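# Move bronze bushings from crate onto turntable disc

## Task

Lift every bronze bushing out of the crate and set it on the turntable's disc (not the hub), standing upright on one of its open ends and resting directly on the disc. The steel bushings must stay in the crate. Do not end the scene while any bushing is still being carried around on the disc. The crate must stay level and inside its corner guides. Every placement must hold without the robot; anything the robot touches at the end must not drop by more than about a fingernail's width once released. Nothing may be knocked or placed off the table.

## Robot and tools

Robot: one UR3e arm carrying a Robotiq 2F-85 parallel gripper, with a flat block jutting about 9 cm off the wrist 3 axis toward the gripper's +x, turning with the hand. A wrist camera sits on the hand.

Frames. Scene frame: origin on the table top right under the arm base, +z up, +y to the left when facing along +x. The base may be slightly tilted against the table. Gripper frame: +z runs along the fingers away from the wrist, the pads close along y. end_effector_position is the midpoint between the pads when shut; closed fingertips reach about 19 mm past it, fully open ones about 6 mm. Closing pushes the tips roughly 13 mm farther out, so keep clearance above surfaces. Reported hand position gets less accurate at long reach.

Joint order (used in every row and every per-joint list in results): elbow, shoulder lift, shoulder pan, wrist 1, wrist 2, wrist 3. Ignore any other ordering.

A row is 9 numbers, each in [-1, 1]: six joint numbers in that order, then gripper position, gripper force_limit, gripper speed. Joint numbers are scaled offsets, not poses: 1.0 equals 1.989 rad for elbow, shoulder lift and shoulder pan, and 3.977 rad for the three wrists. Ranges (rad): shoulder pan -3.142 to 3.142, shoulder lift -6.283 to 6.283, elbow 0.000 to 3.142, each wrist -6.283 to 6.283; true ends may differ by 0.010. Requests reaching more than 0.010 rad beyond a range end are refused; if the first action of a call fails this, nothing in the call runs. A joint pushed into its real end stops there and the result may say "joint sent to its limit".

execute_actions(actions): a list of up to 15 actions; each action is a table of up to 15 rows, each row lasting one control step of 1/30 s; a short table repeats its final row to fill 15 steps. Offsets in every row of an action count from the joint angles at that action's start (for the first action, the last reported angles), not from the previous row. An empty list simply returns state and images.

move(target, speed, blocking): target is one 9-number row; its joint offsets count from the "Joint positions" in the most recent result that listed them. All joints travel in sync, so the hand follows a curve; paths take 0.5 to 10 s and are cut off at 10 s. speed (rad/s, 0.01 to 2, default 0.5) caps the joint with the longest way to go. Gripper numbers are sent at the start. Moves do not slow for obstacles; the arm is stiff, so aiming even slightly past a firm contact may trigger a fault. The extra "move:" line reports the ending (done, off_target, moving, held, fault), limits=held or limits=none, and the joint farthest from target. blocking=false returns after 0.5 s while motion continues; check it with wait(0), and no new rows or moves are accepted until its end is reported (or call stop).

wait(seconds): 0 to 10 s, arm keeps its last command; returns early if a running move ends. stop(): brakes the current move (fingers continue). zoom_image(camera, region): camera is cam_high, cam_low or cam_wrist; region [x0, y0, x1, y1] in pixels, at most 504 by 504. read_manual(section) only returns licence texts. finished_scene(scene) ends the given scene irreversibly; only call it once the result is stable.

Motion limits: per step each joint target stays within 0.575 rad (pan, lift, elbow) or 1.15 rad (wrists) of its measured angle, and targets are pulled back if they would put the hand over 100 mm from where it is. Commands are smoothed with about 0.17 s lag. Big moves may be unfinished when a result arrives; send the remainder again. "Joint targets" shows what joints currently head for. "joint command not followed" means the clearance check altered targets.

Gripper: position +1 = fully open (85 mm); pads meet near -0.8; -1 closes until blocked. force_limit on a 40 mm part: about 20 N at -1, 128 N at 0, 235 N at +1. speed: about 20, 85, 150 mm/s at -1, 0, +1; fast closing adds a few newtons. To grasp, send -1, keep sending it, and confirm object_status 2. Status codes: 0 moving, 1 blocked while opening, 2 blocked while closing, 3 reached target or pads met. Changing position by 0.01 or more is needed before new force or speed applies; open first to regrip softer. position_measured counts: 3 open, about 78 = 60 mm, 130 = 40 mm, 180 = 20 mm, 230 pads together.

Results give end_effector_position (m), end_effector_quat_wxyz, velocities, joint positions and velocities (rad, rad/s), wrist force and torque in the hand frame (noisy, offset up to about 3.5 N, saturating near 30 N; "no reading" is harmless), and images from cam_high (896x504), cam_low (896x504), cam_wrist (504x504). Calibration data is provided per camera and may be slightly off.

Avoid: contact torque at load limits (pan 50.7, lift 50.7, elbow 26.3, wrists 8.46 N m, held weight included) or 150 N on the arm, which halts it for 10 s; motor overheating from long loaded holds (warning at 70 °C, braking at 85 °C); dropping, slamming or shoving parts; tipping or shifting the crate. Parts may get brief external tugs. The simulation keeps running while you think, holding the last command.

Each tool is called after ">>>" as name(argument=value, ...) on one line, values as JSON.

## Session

>>> execute_actions(actions=[])

Scene clock: 0.00 s.
end_effector_position=(+0.3532, +0.1492, +0.2209) position_measured=3 object_status=3 end_effector_quat_wxyz=(-0.024, -0.053, +0.998, -0.037) end_effector_velocity=(-0.000, -0.000, +0.000) end_effector_angular_velocity=(-0.000, -0.000, +0.000)
Joint names: [elbow, shoulder lift, shoulder pan, wrist 1, wrist 2, wrist 3]
Joint positions: [ 1.552 -2.074  0.275 -1.517 -1.625 -0.021]
Joint velocities: [ 0. -0.  0.  0. -0.  0.]
Motor temperatures (°C, as the motors report them): [38 32 32 43 43 38]
Wrist force (N, on the end effector, along its own x y z axes, offset not removed): no reading
Wrist torque (N m, same axes, about the end effector's origin, offset not removed): no reading
Joint targets: [1.552 -2.074 0.275 -1.517 -1.625 -0.021]
camera_calibration (this result's frames):
cam_wrist: T_world_to_cam=[[-0.12578, 0.989479, -0.0714887, -0.0894991], [0.972824, 0.137142, 0.186564, -0.370938], [0.194405, -0.0460799, -0.979838, 0.30377], [0, 0, 0, 1]] pos_world=[0.290545, 0.153426, 0.360451]

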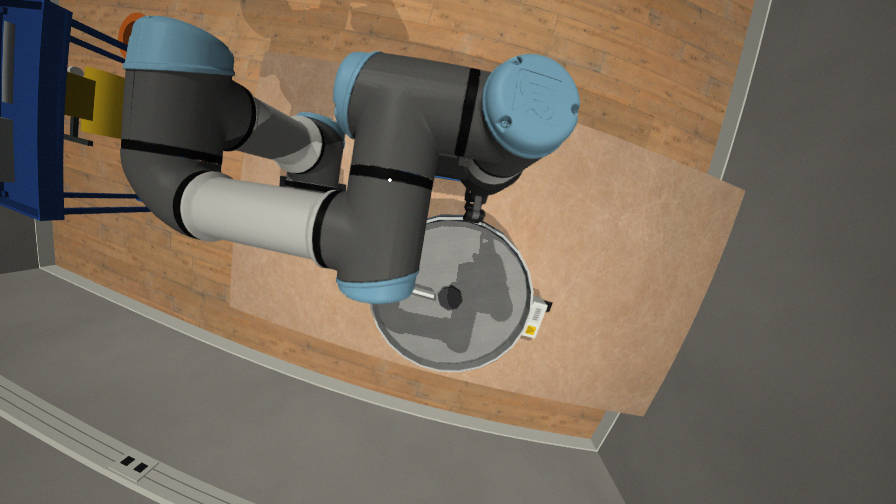

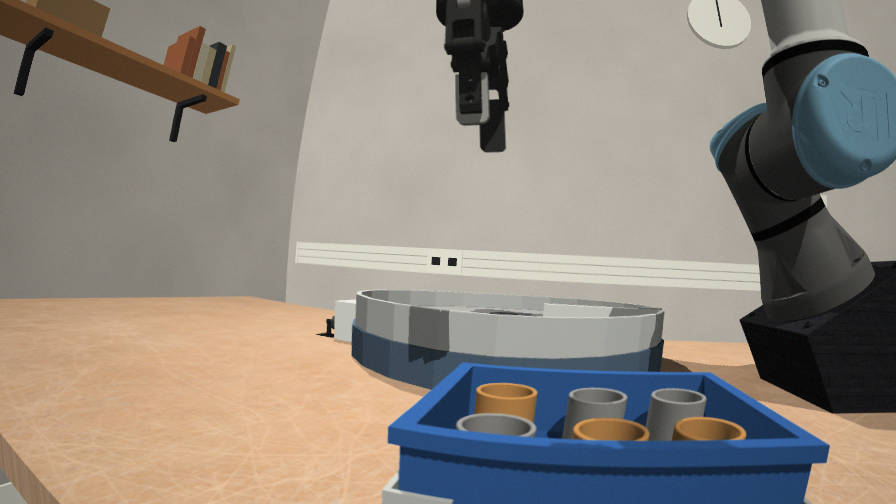

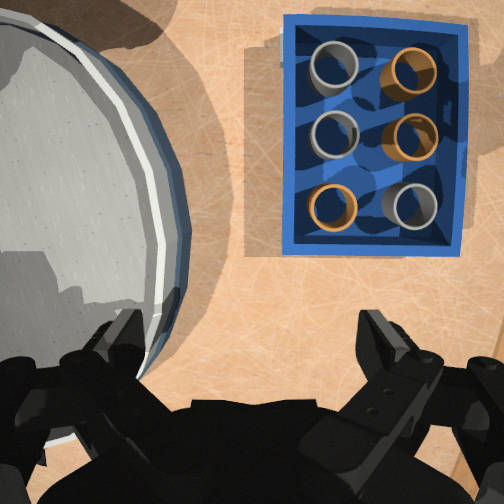

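>>> move(target=[0.236,-0.028,0.139,-0.117,-0.017,0.482,0.0,-0.5,0], speed=1.2)

Scene clock: 5.97 s.
end_effector_position=(+0.2981, +0.2002, +0.1585) position_measured=128 object_status=3 end_effector_quat_wxyz=(+0.004, +0.708, +0.707, +0.005) end_effector_velocity=(+0.000, -0.000, -0.000) end_effector_angular_velocity=(-0.001, -0.000, -0.004)
Joint names: [elbow, shoulder lift, shoulder pan, wrist 1, wrist 2, wrist 3]
Joint positions: [ 2.021 -2.13   0.551 -1.983 -1.693  1.896]
Joint velocities: [ 0.001 -0.    -0.001 -0.001 -0.     0.003]
Motor temperatures (°C, as the motors report them): [38 32 32 43 43 38]
Wrist force (N, on the end effector, along its own x y z axes, offset not removed): [1.5 1.9 -0.5]
Wrist torque (N m, same axes, about the end effector's origin, offset not removed): [0.26 -0.27 0.02]
Joint targets: [2.021 -2.130 0.551 -1.983 -1.693 1.896]
move: done; limits=none; farthest joint: the shoulder pan, 0.000 radians from its target (0.277 radians at the start)
camera_calibration (this result's frames):
cam_wrist: T_world_to_cam=[[0.999788, 0.016833, 0.0118348, -0.305335], [0.0135371, -0.971219, 0.237803, 0.187097], [0.0154971, -0.237593, -0.971241, 0.345997], [0, 0, 0, 1]] pos_world=[0.297375, 0.269058, 0.295168]

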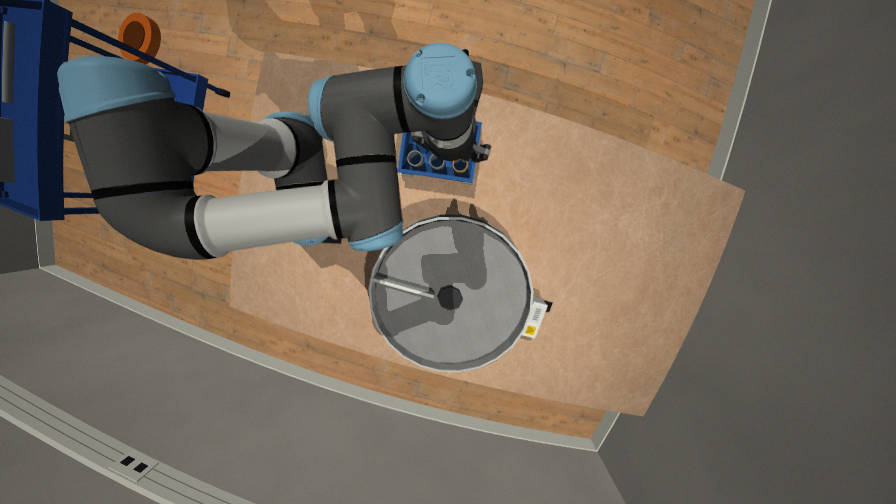

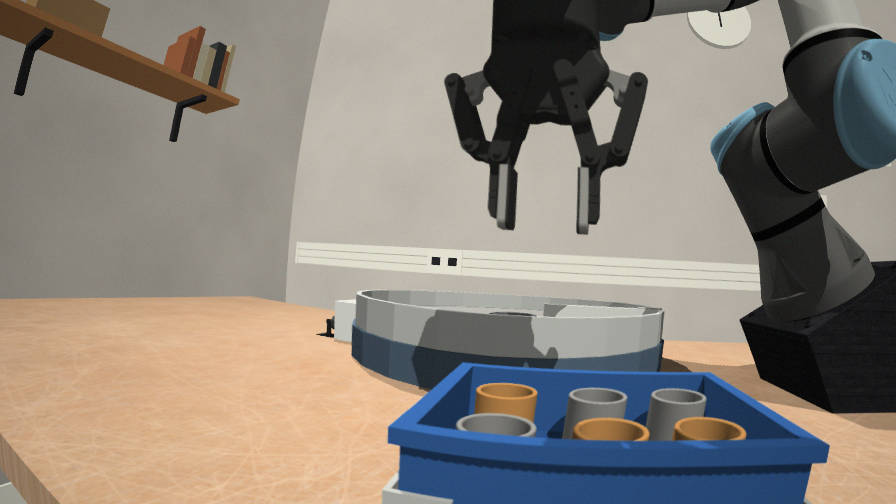

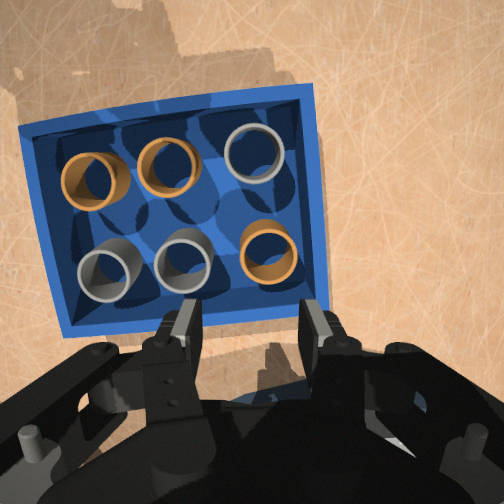

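>>> move(target=[0.054,0.0995,-0.023,-0.074,0.004,-0.048,0.1,-0.5,0], speed=0.6)

>>> zoom_image(camera="cam_low", region=[380, 200, 860, 504])

Scene clock: 25.20 s.
end_effector_position=(+0.3135, +0.2017, +0.0966) position_measured=117 object_status=3 end_effector_quat_wxyz=(+0.003, +0.652, +0.758, -0.003) end_effector_velocity=(+0.000, -0.000, -0.001) end_effector_angular_velocity=(-0.000, -0.000, +0.001)
Joint names: [elbow, shoulder lift, shoulder pan, wrist 1, wrist 2, wrist 3]
Joint positions: [ 2.128 -1.932  0.505 -2.277 -1.677  1.705]
Joint velocities: [ 0.001  0.002 -0.001 -0.003 -0.    -0.002]
Motor temperatures (°C, as the motors report them): [38 32 32 43 43 38]
Wrist force (N, on the end effector, along its own x y z axes, offset not removed): [1.5 2.3 0.4]
Wrist torque (N m, same axes, about the end effector's origin, offset not removed): [0.31 -0.30 0.02]
Joint targets: [2.129 -1.932 0.505 -2.277 -1.677 1.705]
move: done; limits=none; farthest joint: the wrist 1, 0.001 radians from its target (0.295 radians at the start)
camera_calibration (this result's frames):
cam_wrist: T_world_to_cam=[[0.985712, 0.168419, -0.00246258, -0.344877], [0.16375, -0.954759, 0.248237, 0.151675], [0.0394566, -0.245093, -0.968696, 0.279815], [0, 0, 0, 1]] pos_world=[0.304072, 0.271477, 0.232555]

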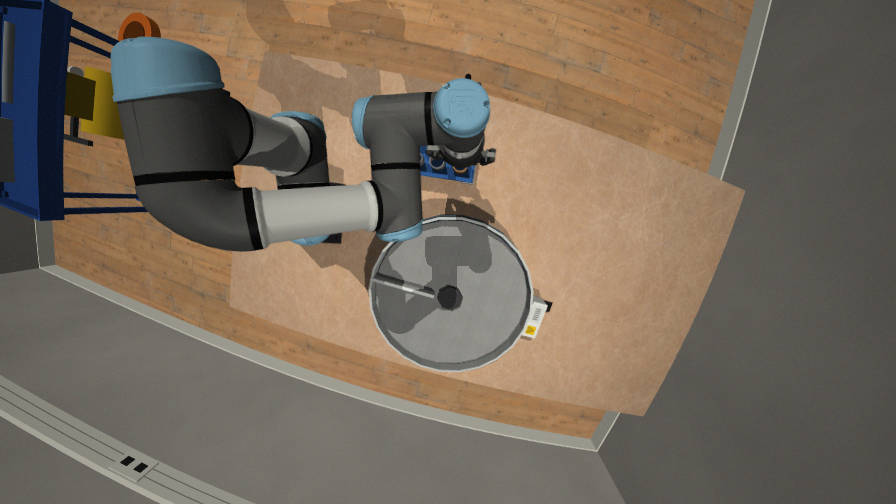

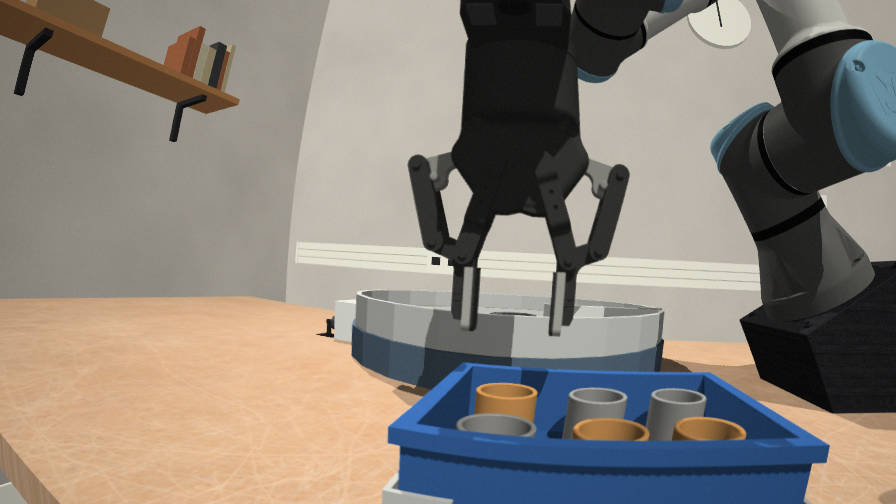

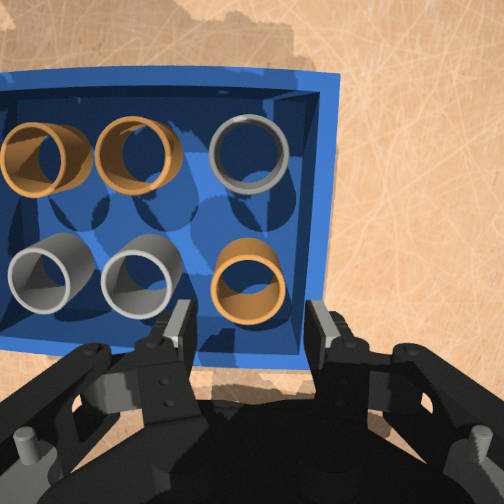

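Region (380, 200, 860, 504) of cam_low's 896x504 image, scaled by 1.050, with more detail than that image has; it fills the top 319 rows of this view, and the rest is white.

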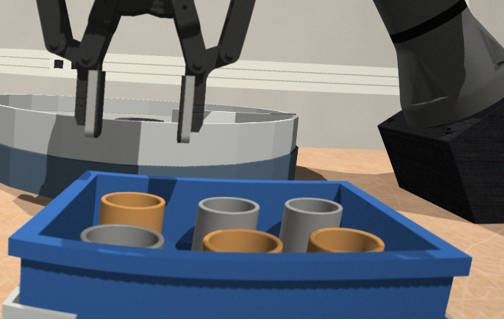

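>>> move(target=[0.041,-0.043,0.0055,0.001,0.001,0.018,-0.38,-0.5,0])

Scene clock: 39.67 s.
end_effector_position=(+0.2921, +0.1997, +0.1003) position_measured=177 object_status=3 end_effector_quat_wxyz=(-0.000, +0.675, +0.738, -0.000) end_effector_velocity=(-0.000, +0.000, +0.001) end_effector_angular_velocity=(+0.001, -0.002, -0.002)
Joint names: [elbow, shoulder lift, shoulder pan, wrist 1, wrist 2, wrist 3]
Joint positions: [ 2.21  -2.017  0.516 -2.273 -1.673  1.776]
Joint velocities: [ 0.001 -0.003  0.     0.     0.     0.002]
Motor temperatures (°C, as the motors report them): [38 32 32 43 43 38]
Wrist force (N, on the end effector, along its own x y z axes, offset not removed): [0.9 1.3 -0.2]
Wrist torque (N m, same axes, about the end effector's origin, offset not removed): [0.17 -0.19 0.04]
Joint targets: [2.210 -2.017 0.516 -2.273 -1.673 1.777]
move: done; limits=none; farthest joint: the shoulder pan, 0.000 radians from its target (0.011 radians at the start)
camera_calibration (this result's frames):
cam_wrist: T_world_to_cam=[[0.994242, 0.107124, -0.00259479, -0.313685], [0.104632, -0.965311, 0.23922, 0.172531], [0.0231215, -0.238114, -0.970962, 0.287363], [0, 0, 0, 1]] pos_world=[0.287183, 0.268575, 0.236932]

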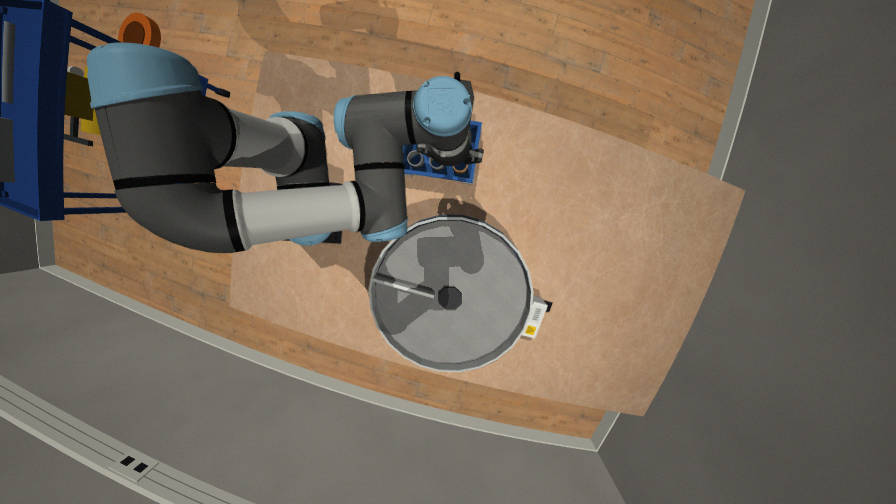

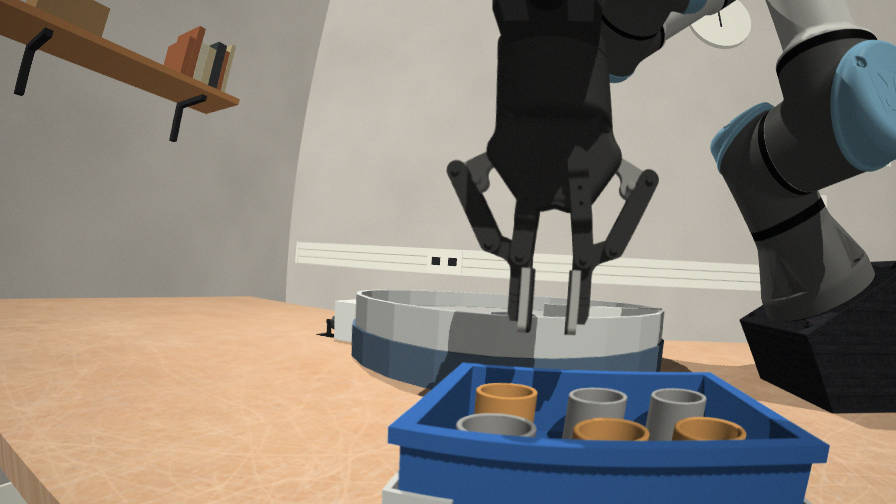

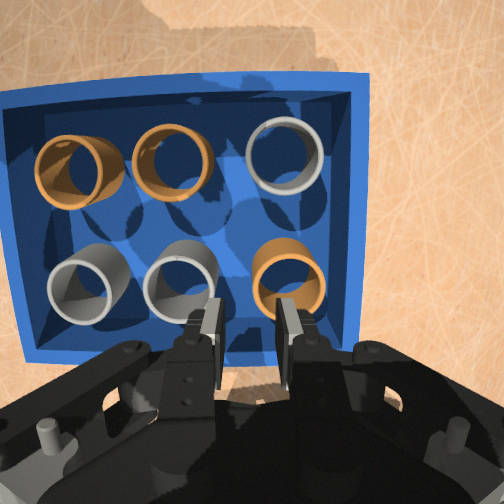

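>>> move(target=[0.054,0.088,-0.0123,-0.072,0.003,-0.006,-0.38,-0.5,0], speed=0.1)

Scene clock: 57.63 s.
end_effector_position=(+0.2955, +0.2004, +0.0546) position_measured=177 object_status=3 end_effector_quat_wxyz=(+0.003, +0.674, +0.738, +0.004) end_effector_velocity=(-0.000, -0.000, -0.000) end_effector_angular_velocity=(-0.000, +0.001, +0.000)
Joint names: [elbow, shoulder lift, shoulder pan, wrist 1, wrist 2, wrist 3]
Joint positions: [ 2.313 -1.846  0.492 -2.561 -1.661  1.753]
Joint velocities: [ 0.001  0.     0.     0.     0.    -0.   ]
Motor temperatures (°C, as the motors report them): [38 32 32 43 43 38]
Wrist force (N, on the end effector, along its own x y z axes, offset not removed): [-2.2 5.4 -30.0]
Wrist torque (N m, same axes, about the end effector's origin, offset not removed): [1.09 -0.16 -0.03]
Joint targets: [2.315 -1.844 0.492 -2.558 -1.661 1.753]
TORQUE FAULT: the external load on the wrist 1 reached its load limit, and the arm stopped for 10 seconds. That time counts as 20 of the actions that you can send in this scene. The arm's remaining commands of this call were not run. The arm holds where it stopped, with its grip as last carried out, and accepts commands again: back off and push less far. The arm stops again, at the same cost, whenever a joint's load reaches its limit.
move: fault; limits=none; farthest joint: the elbow, 0.005 radians from its target (0.107 radians at the start)
camera_calibration (this result's frames):
cam_wrist: T_world_to_cam=[[0.994039, 0.108683, 0.00861457, -0.318084], [0.103541, -0.965841, 0.237552, 0.184377], [0.0341382, -0.235244, -0.971337, 0.239217], [0, 0, 0, 1]] pos_world=[0.288931, 0.268923, 0.191301]

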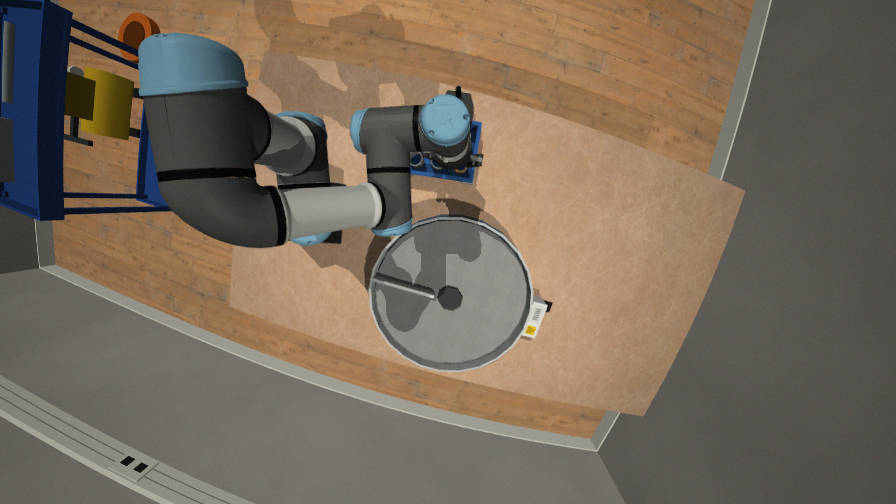

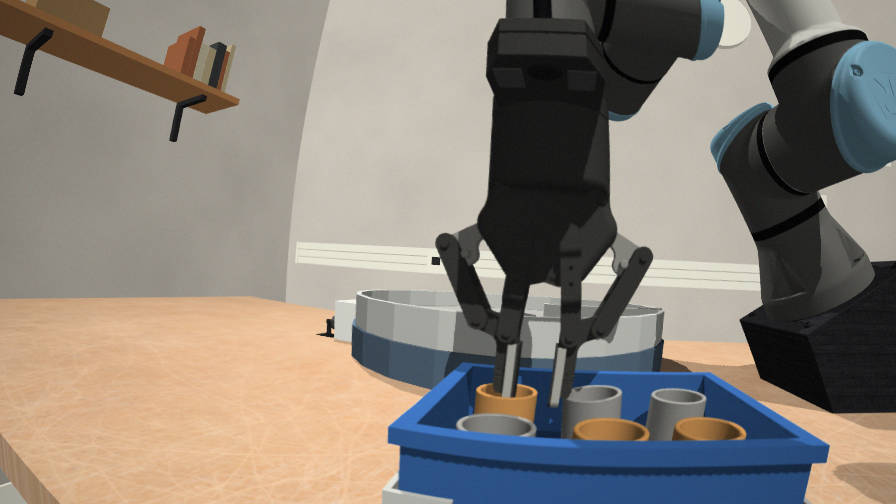

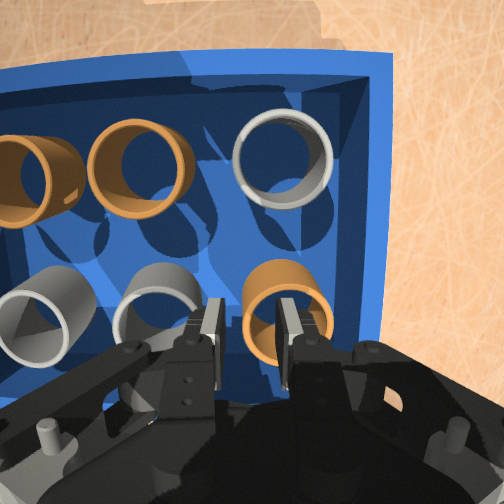

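>>> move(target=[-0.002,-0.005,0.0005,0.005,0,0,-0.38,-0.5,0], speed=0.1)

>>> move(target=[0,0,0,0,0,0,-1,-0.3,-0.5])

>>> move(target=[-0.050,-0.082,0.0118,0.066,-0.003,0.006,-1,-0.3,-0.5], speed=0.2)

Scene clock: 64.40 s.
end_effector_position=(+0.2940, +0.2002, +0.0563) position_measured=177 object_status=3 end_effector_quat_wxyz=(+0.001, +0.674, +0.739, +0.002) end_effector_velocity=(+0.000, -0.000, +0.001) end_effector_angular_velocity=(-0.000, -0.001, -0.001)
Joint names: [elbow, shoulder lift, shoulder pan, wrist 1, wrist 2, wrist 3]
Joint positions: [ 2.309 -1.856  0.493 -2.541 -1.661  1.753]
Joint velocities: [-0.001 -0.003 -0.001  0.003  0.    -0.   ]
Motor temperatures (°C, as the motors report them): [38 32 32 43 43 38]
Wrist force (N, on the end effector, along its own x y z axes, offset not removed): [1.6 1.1 0.6]
Wrist torque (N m, same axes, about the end effector's origin, offset not removed): [0.14 -0.31 0.02]
Joint targets: [2.309 -1.856 0.493 -2.541 -1.661 1.753]
move: done; limits=none; farthest joint: the shoulder pan, 0.000 radians from its target (0.001 radians at the start)
camera_calibration (this result's frames):
cam_wrist: T_world_to_cam=[[0.99392, 0.110068, 0.00271299, -0.316457], [0.106264, -0.965437, 0.237989, 0.182979], [0.0288141, -0.236254, -0.971264, 0.242653], [0, 0, 0, 1]] pos_world=[0.288097, 0.268815, 0.192992]

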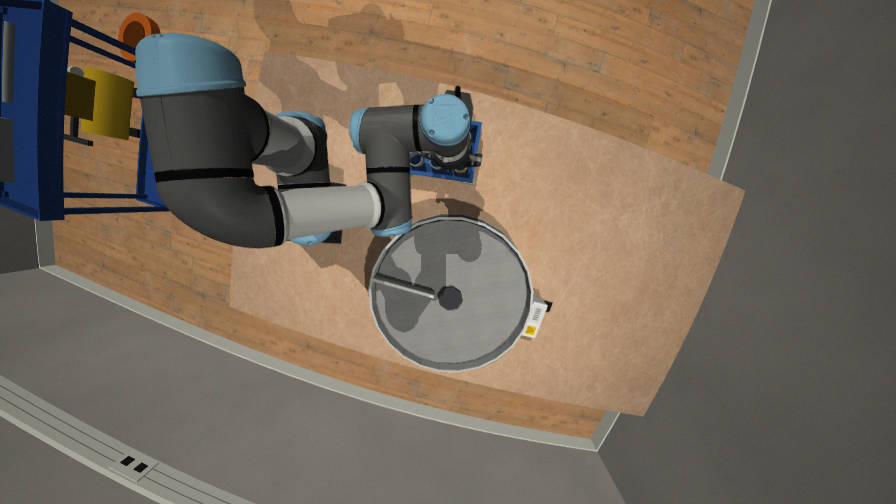

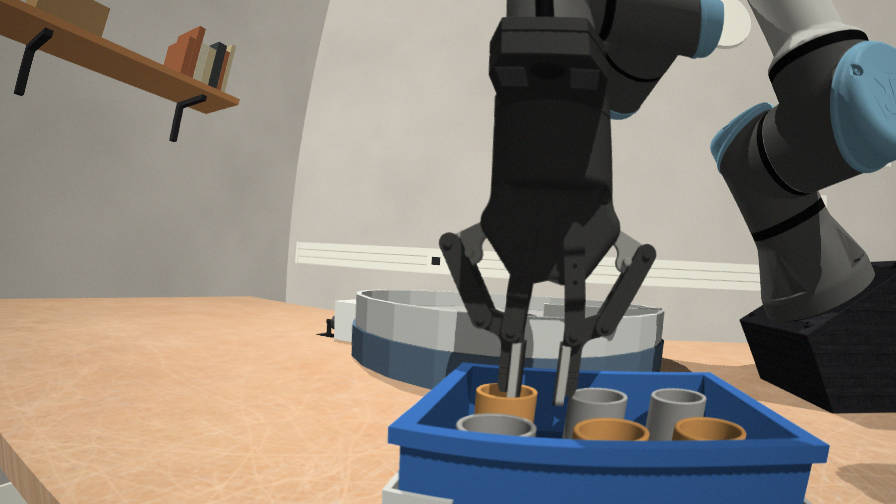

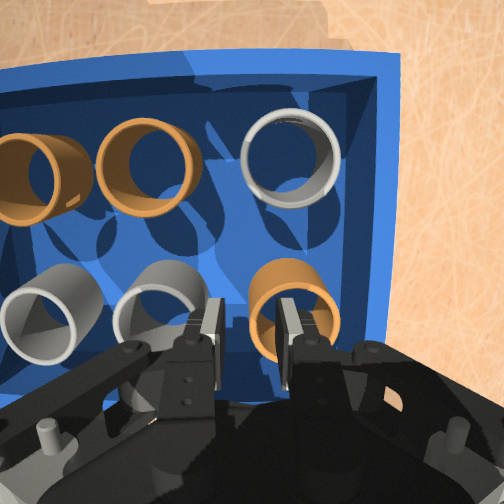

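Scene clock: 65.03 s.
end_effector_position=(+0.2940, +0.2002, +0.0563) position_measured=222 object_status=2 end_effector_quat_wxyz=(+0.001, +0.674, +0.739, +0.002) end_effector_velocity=(-0.000, -0.000, -0.000) end_effector_angular_velocity=(-0.001, +0.001, -0.000)
Joint names: [elbow, shoulder lift, shoulder pan, wrist 1, wrist 2, wrist 3]
Joint positions: [ 2.309 -1.856  0.493 -2.541 -1.661  1.753]
Joint velocities: [ 0.001  0.    -0.001 -0.    -0.    -0.   ]
Motor temperatures (°C, as the motors report them): [38 32 32 43 43 38]
Wrist force (N, on the end effector, along its own x y z axes, offset not removed): [1.3 0.4 -3.7]
Wrist torque (N m, same axes, about the end effector's origin, offset not removed): [0.25 -0.22 -0.02]
Joint targets: [2.309 -1.856 0.493 -2.541 -1.661 1.753]
move: done; limits=none; farthest joint: the shoulder pan, 0.000 radians from its target (0.000 radians at the start)
camera_calibration (this result's frames):
cam_wrist: T_world_to_cam=[[0.99392, 0.110074, 0.00272425, -0.316461], [0.106268, -0.965438, 0.237983, 0.182976], [0.0288259, -0.236246, -0.971266, 0.242667], [0, 0, 0, 1]] pos_world=[0.288097, 0.268815, 0.193011]

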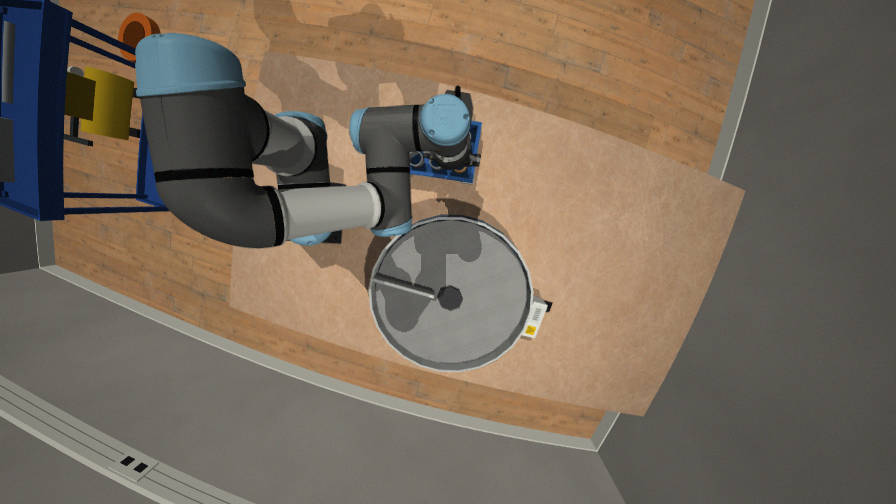

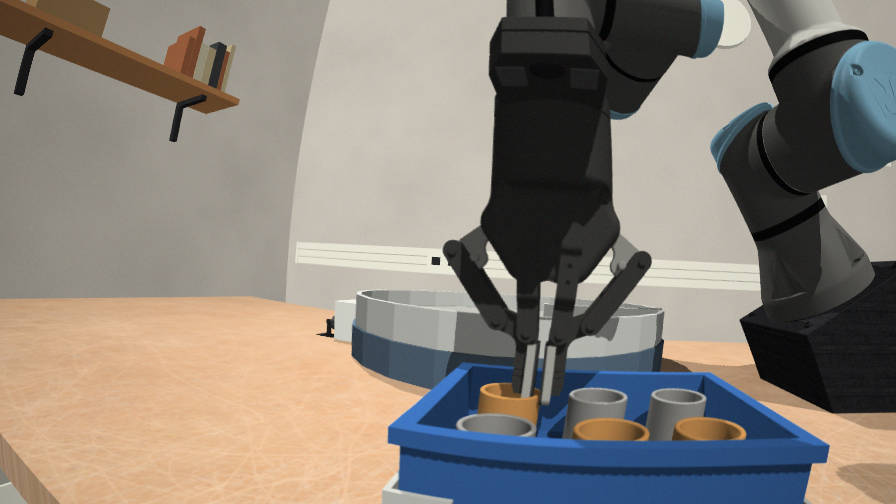

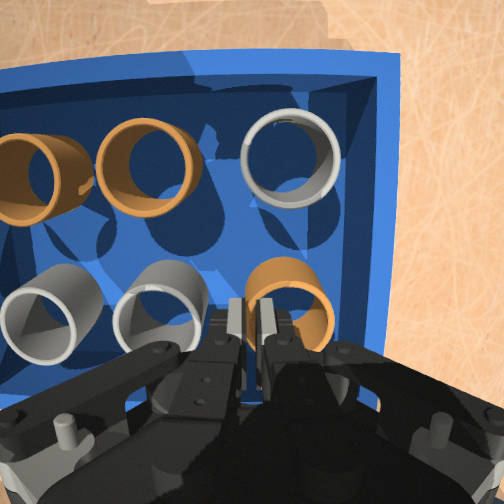

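Scene clock: 66.87 s.
end_effector_position=(+0.2938, +0.2001, +0.1013) position_measured=222 object_status=2 end_effector_quat_wxyz=(+0.002, +0.675, +0.738, +0.003) end_effector_velocity=(-0.000, +0.000, +0.000) end_effector_angular_velocity=(+0.000, +0.001, +0.000)
Joint names: [elbow, shoulder lift, shoulder pan, wrist 1, wrist 2, wrist 3]
Joint positions: [ 2.21  -2.019  0.516 -2.279 -1.673  1.777]
Joint velocities: [-0.    -0.001  0.001  0.002  0.     0.   ]
Motor temperatures (°C, as the motors report them): [38 32 32 43 43 38]
Wrist force (N, on the end effector, along its own x y z axes, offset not removed): [0.4 1.6 0.1]
Wrist torque (N m, same axes, about the end effector's origin, offset not removed): [0.26 -0.08 0.00]
Joint targets: [2.210 -2.019 0.517 -2.279 -1.673 1.777]
move: done; limits=none; farthest joint: the shoulder lift, 0.001 radians from its target (0.163 radians at the start)
camera_calibration (this result's frames):
cam_wrist: T_world_to_cam=[[0.994298, 0.106536, 0.0047037, -0.31607], [0.102365, -0.965869, 0.237949, 0.17349], [0.0298933, -0.23611, -0.971266, 0.285958], [0, 0, 0, 1]] pos_world=[0.28796, 0.268759, 0.237946]

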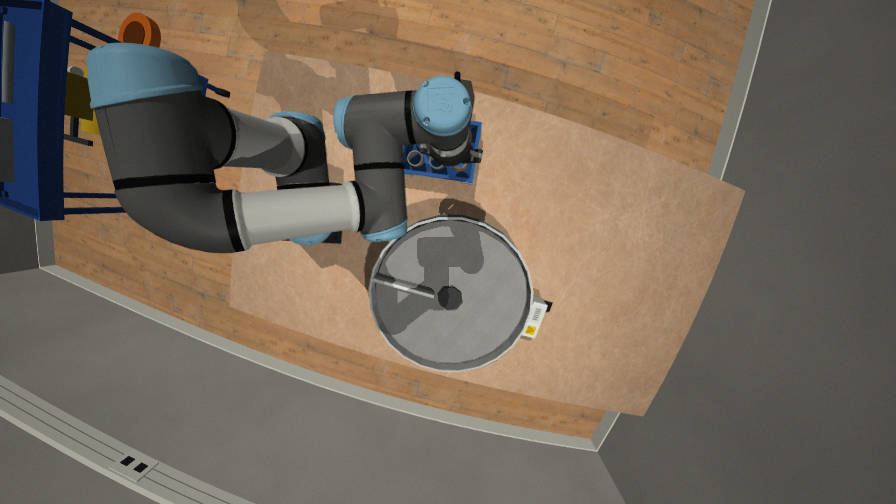

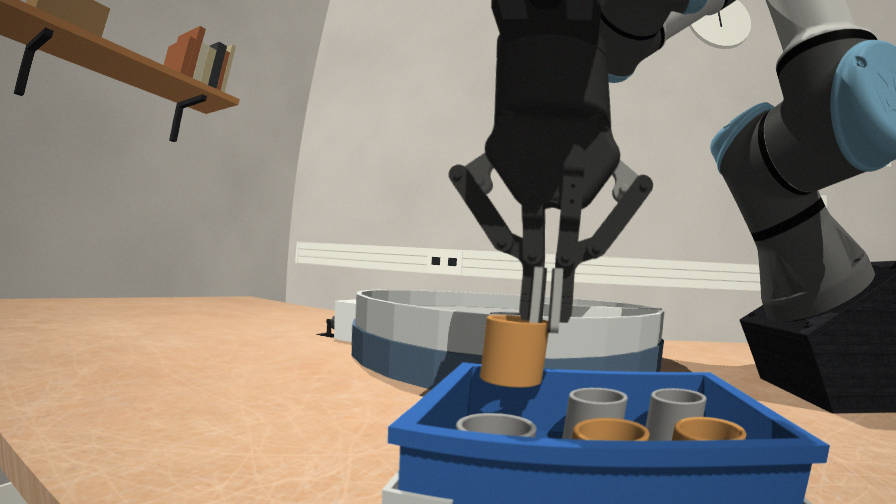

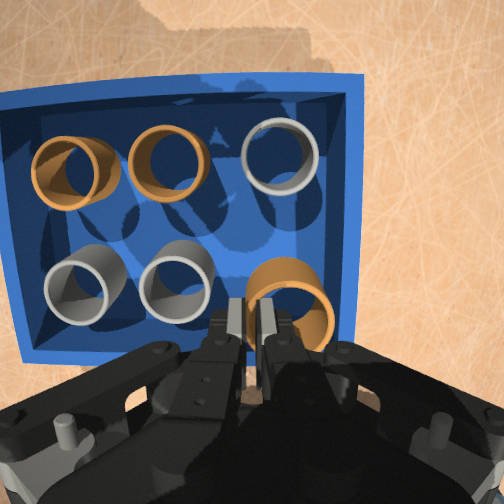

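>>> move(target=[-0.095,-0.056,0.018,0.075,-0.005,0.005,-1,-0.3,-0.5], speed=0.4)

>>> move(target=[-0.127,0.011,-0.632,0.116,0.140,-0.268,-1,-0.3,-0.5], speed=0.6)

>>> move(target=[0.066,0.042,0.042,-0.063,-0.008,0.019,-1,-0.3,-0.5], speed=0.2)

Scene clock: 78.13 s.
end_effector_position=(+0.2975, +0.2003, +0.1585) position_measured=222 object_status=2 end_effector_quat_wxyz=(+0.004, +0.671, +0.741, +0.005) end_effector_velocity=(-0.000, -0.000, +0.000) end_effector_angular_velocity=(-0.000, -0.000, +0.000)
Joint names: [elbow, shoulder lift, shoulder pan, wrist 1, wrist 2, wrist 3]
Joint positions: [ 2.021 -2.13   0.552 -1.981 -1.693  1.796]
Joint velocities: [-0.001 -0.001  0.     0.002 -0.     0.   ]
Motor temperatures (°C, as the motors report them): [38 32 32 43 43 38]
Wrist force (N, on the end effector, along its own x y z axes, offset not removed): [0.6 1.2 1.4]
Wrist torque (N m, same axes, about the end effector's origin, offset not removed): [0.15 -0.15 0.02]
Joint targets: [2.021 -2.130 0.552 -1.981 -1.693 1.796]
move: done; limits=none; farthest joint: the shoulder lift, 0.001 radians from its target (0.112 radians at the start)
camera_calibration (this result's frames):
cam_wrist: T_world_to_cam=[[0.993048, 0.117246, 0.0104751, -0.322663], [0.111366, -0.964598, 0.239058, 0.156588], [0.0381328, -0.236229, -0.970949, 0.339042], [0, 0, 0, 1]] pos_world=[0.290053, 0.268967, 0.295139]

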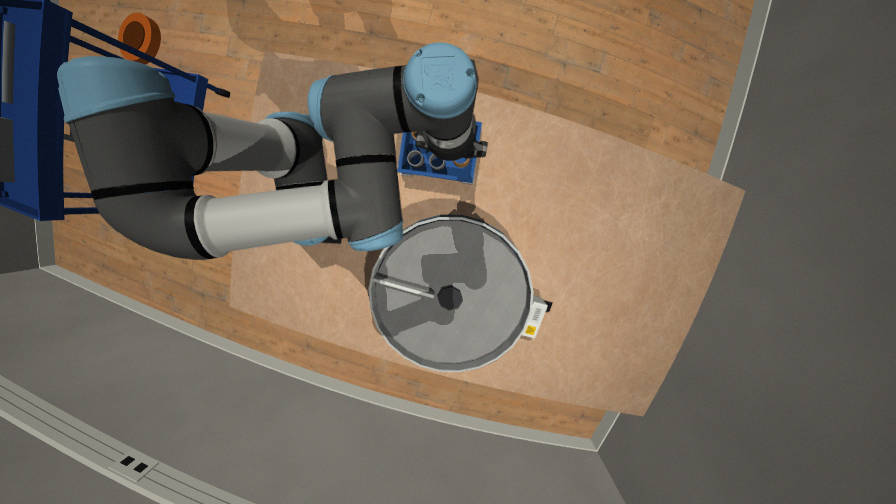

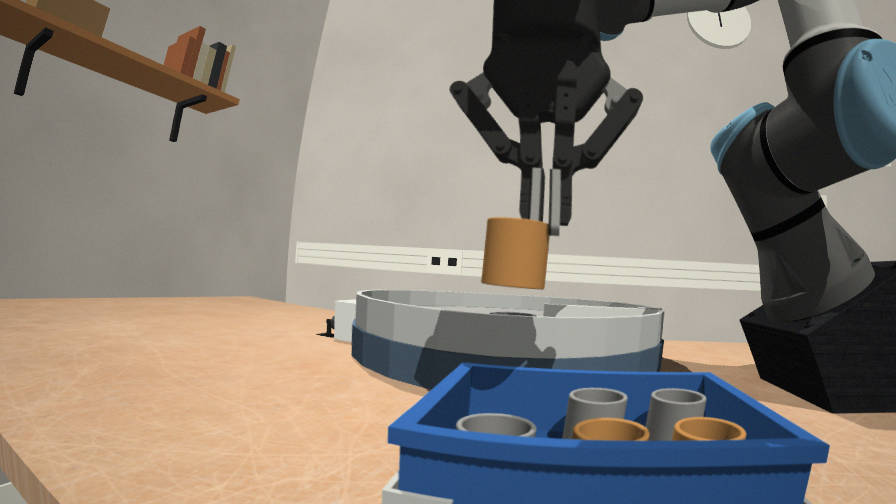

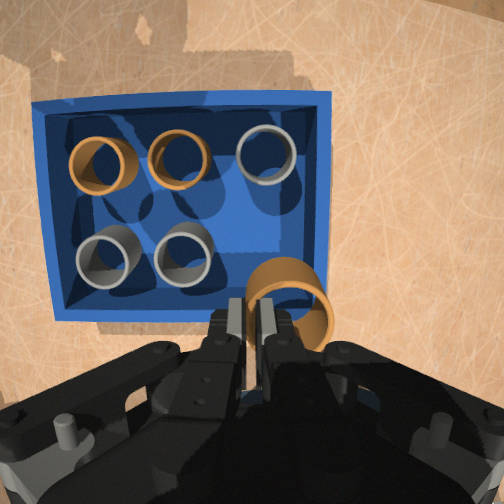

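Scene clock: 80.93 s.
end_effector_position=(+0.3997, -0.0184, +0.1500) position_measured=222 object_status=2 end_effector_quat_wxyz=(-0.002, +0.706, +0.709, -0.000) end_effector_velocity=(-0.000, -0.001, +0.000) end_effector_angular_velocity=(-0.000, -0.000, -0.000)
Joint names: [elbow, shoulder lift, shoulder pan, wrist 1, wrist 2, wrist 3]
Joint positions: [ 1.768 -2.108 -0.704 -1.519 -1.136  0.731]
Joint velocities: [-0.     0.    -0.002  0.001  0.    -0.002]
Motor temperatures (°C, as the motors report them): [38 32 32 43 43 38]
Wrist force (N, on the end effector, along its own x y z axes, offset not removed): [-0.3 0.9 0.8]
Wrist torque (N m, same axes, about the end effector's origin, offset not removed): [0.14 0.01 0.04]
Joint targets: [1.768 -2.108 -0.705 -1.519 -1.136 0.731]
move: done; limits=none; farthest joint: the wrist 3, 0.001 radians from its target (1.066 radians at the start)
camera_calibration (this result's frames):
cam_wrist: T_world_to_cam=[[0.999738, 0.0222458, -0.00530357, -0.400465], [0.0228691, -0.971522, 0.235844, -0.0280572], [0.0000940122, -0.235904, -0.971776, 0.290515], [0, 0, 0, 1]] pos_world=[0.400974, 0.0501839, 0.286809]

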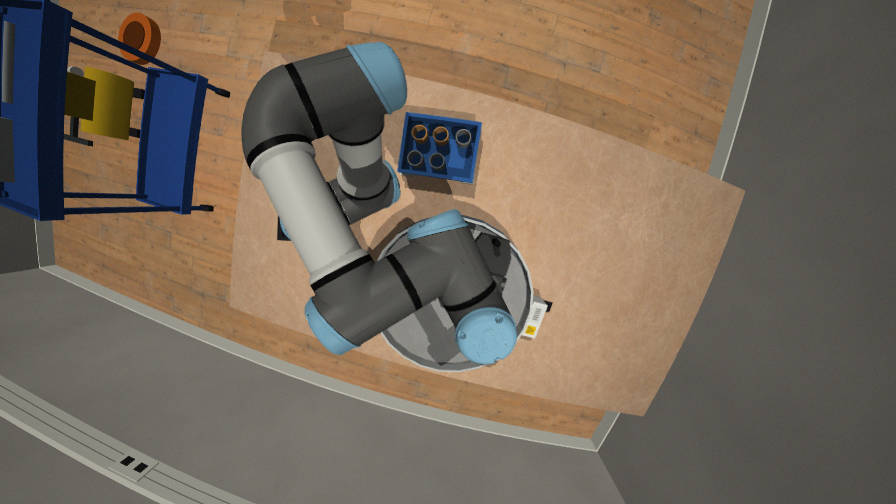

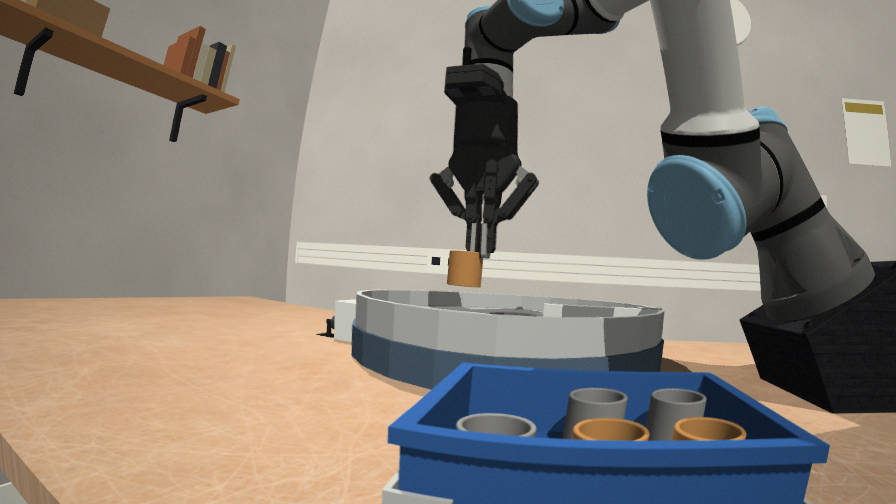

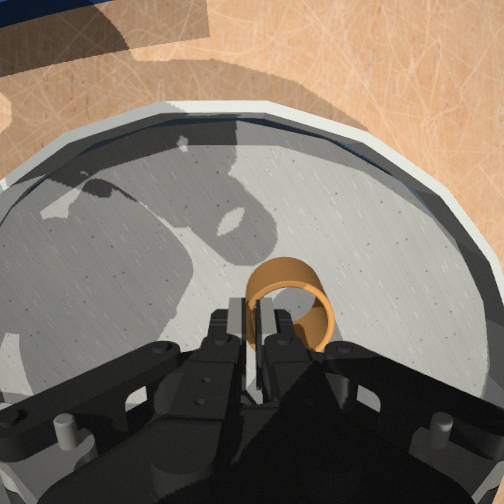

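Scene clock: 82.70 s.
end_effector_position=(+0.4017, -0.0249, +0.1118) position_measured=222 object_status=2 end_effector_quat_wxyz=(-0.002, +0.701, +0.713, -0.003) end_effector_velocity=(+0.000, -0.001, -0.000) end_effector_angular_velocity=(-0.001, -0.001, -0.000)
Joint names: [elbow, shoulder lift, shoulder pan, wrist 1, wrist 2, wrist 3]
Joint positions: [ 1.899 -2.024 -0.621 -1.77  -1.168  0.806]
Joint velocities: [ 0.     0.001 -0.    -0.003 -0.001  0.001]
Motor temperatures (°C, as the motors report them): [38 32 32 43 43 38]
Wrist force (N, on the end effector, along its own x y z axes, offset not removed): [0.2 1.7 2.0]
Wrist torque (N m, same axes, about the end effector's origin, offset not removed): [0.23 -0.03 -0.01]
Joint targets: [1.900 -2.024 -0.621 -1.770 -1.168 0.806]
move: done; limits=none; farthest joint: the shoulder pan, 0.000 radians from its target (0.084 radians at the start)
camera_calibration (this result's frames):
cam_wrist: T_world_to_cam=[[0.999374, 0.0339626, -0.00992038, -0.401568], [0.0353517, -0.970038, 0.240369, -0.0308968], [-0.00145956, -0.24057, -0.970631, 0.252286], [0, 0, 0, 1]] pos_world=[0.402777, 0.0443595, 0.248319]

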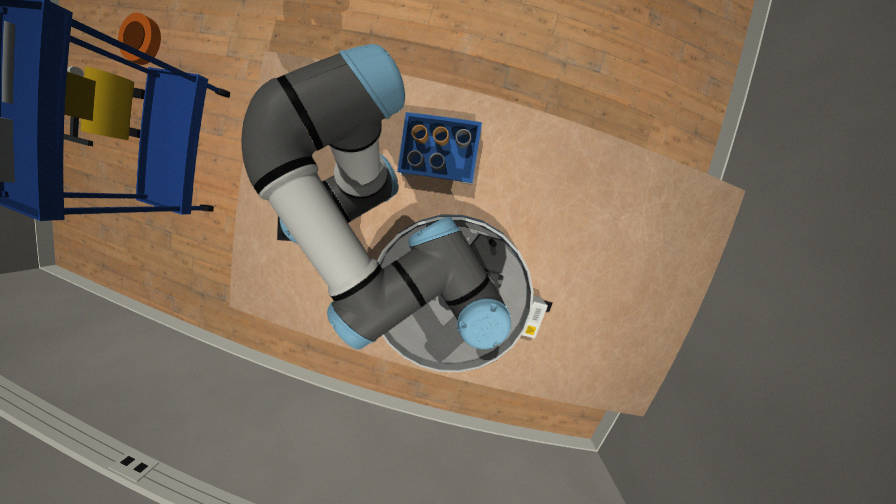

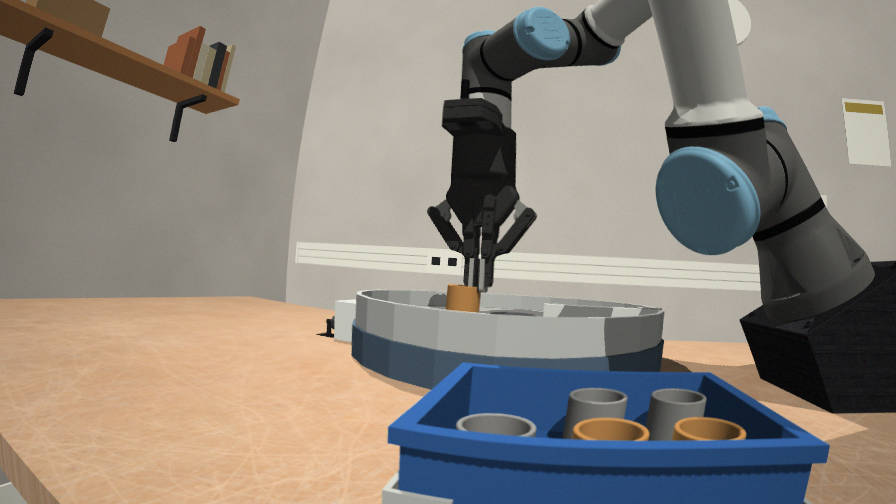

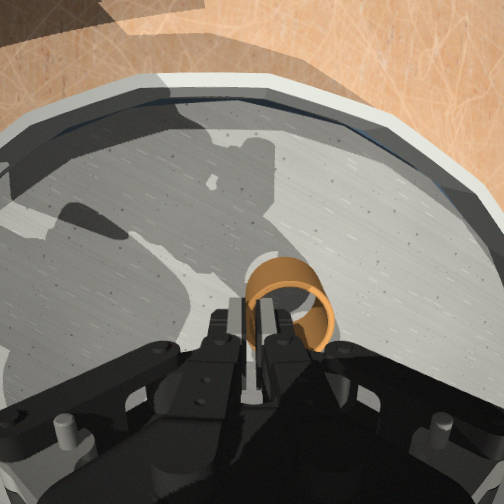

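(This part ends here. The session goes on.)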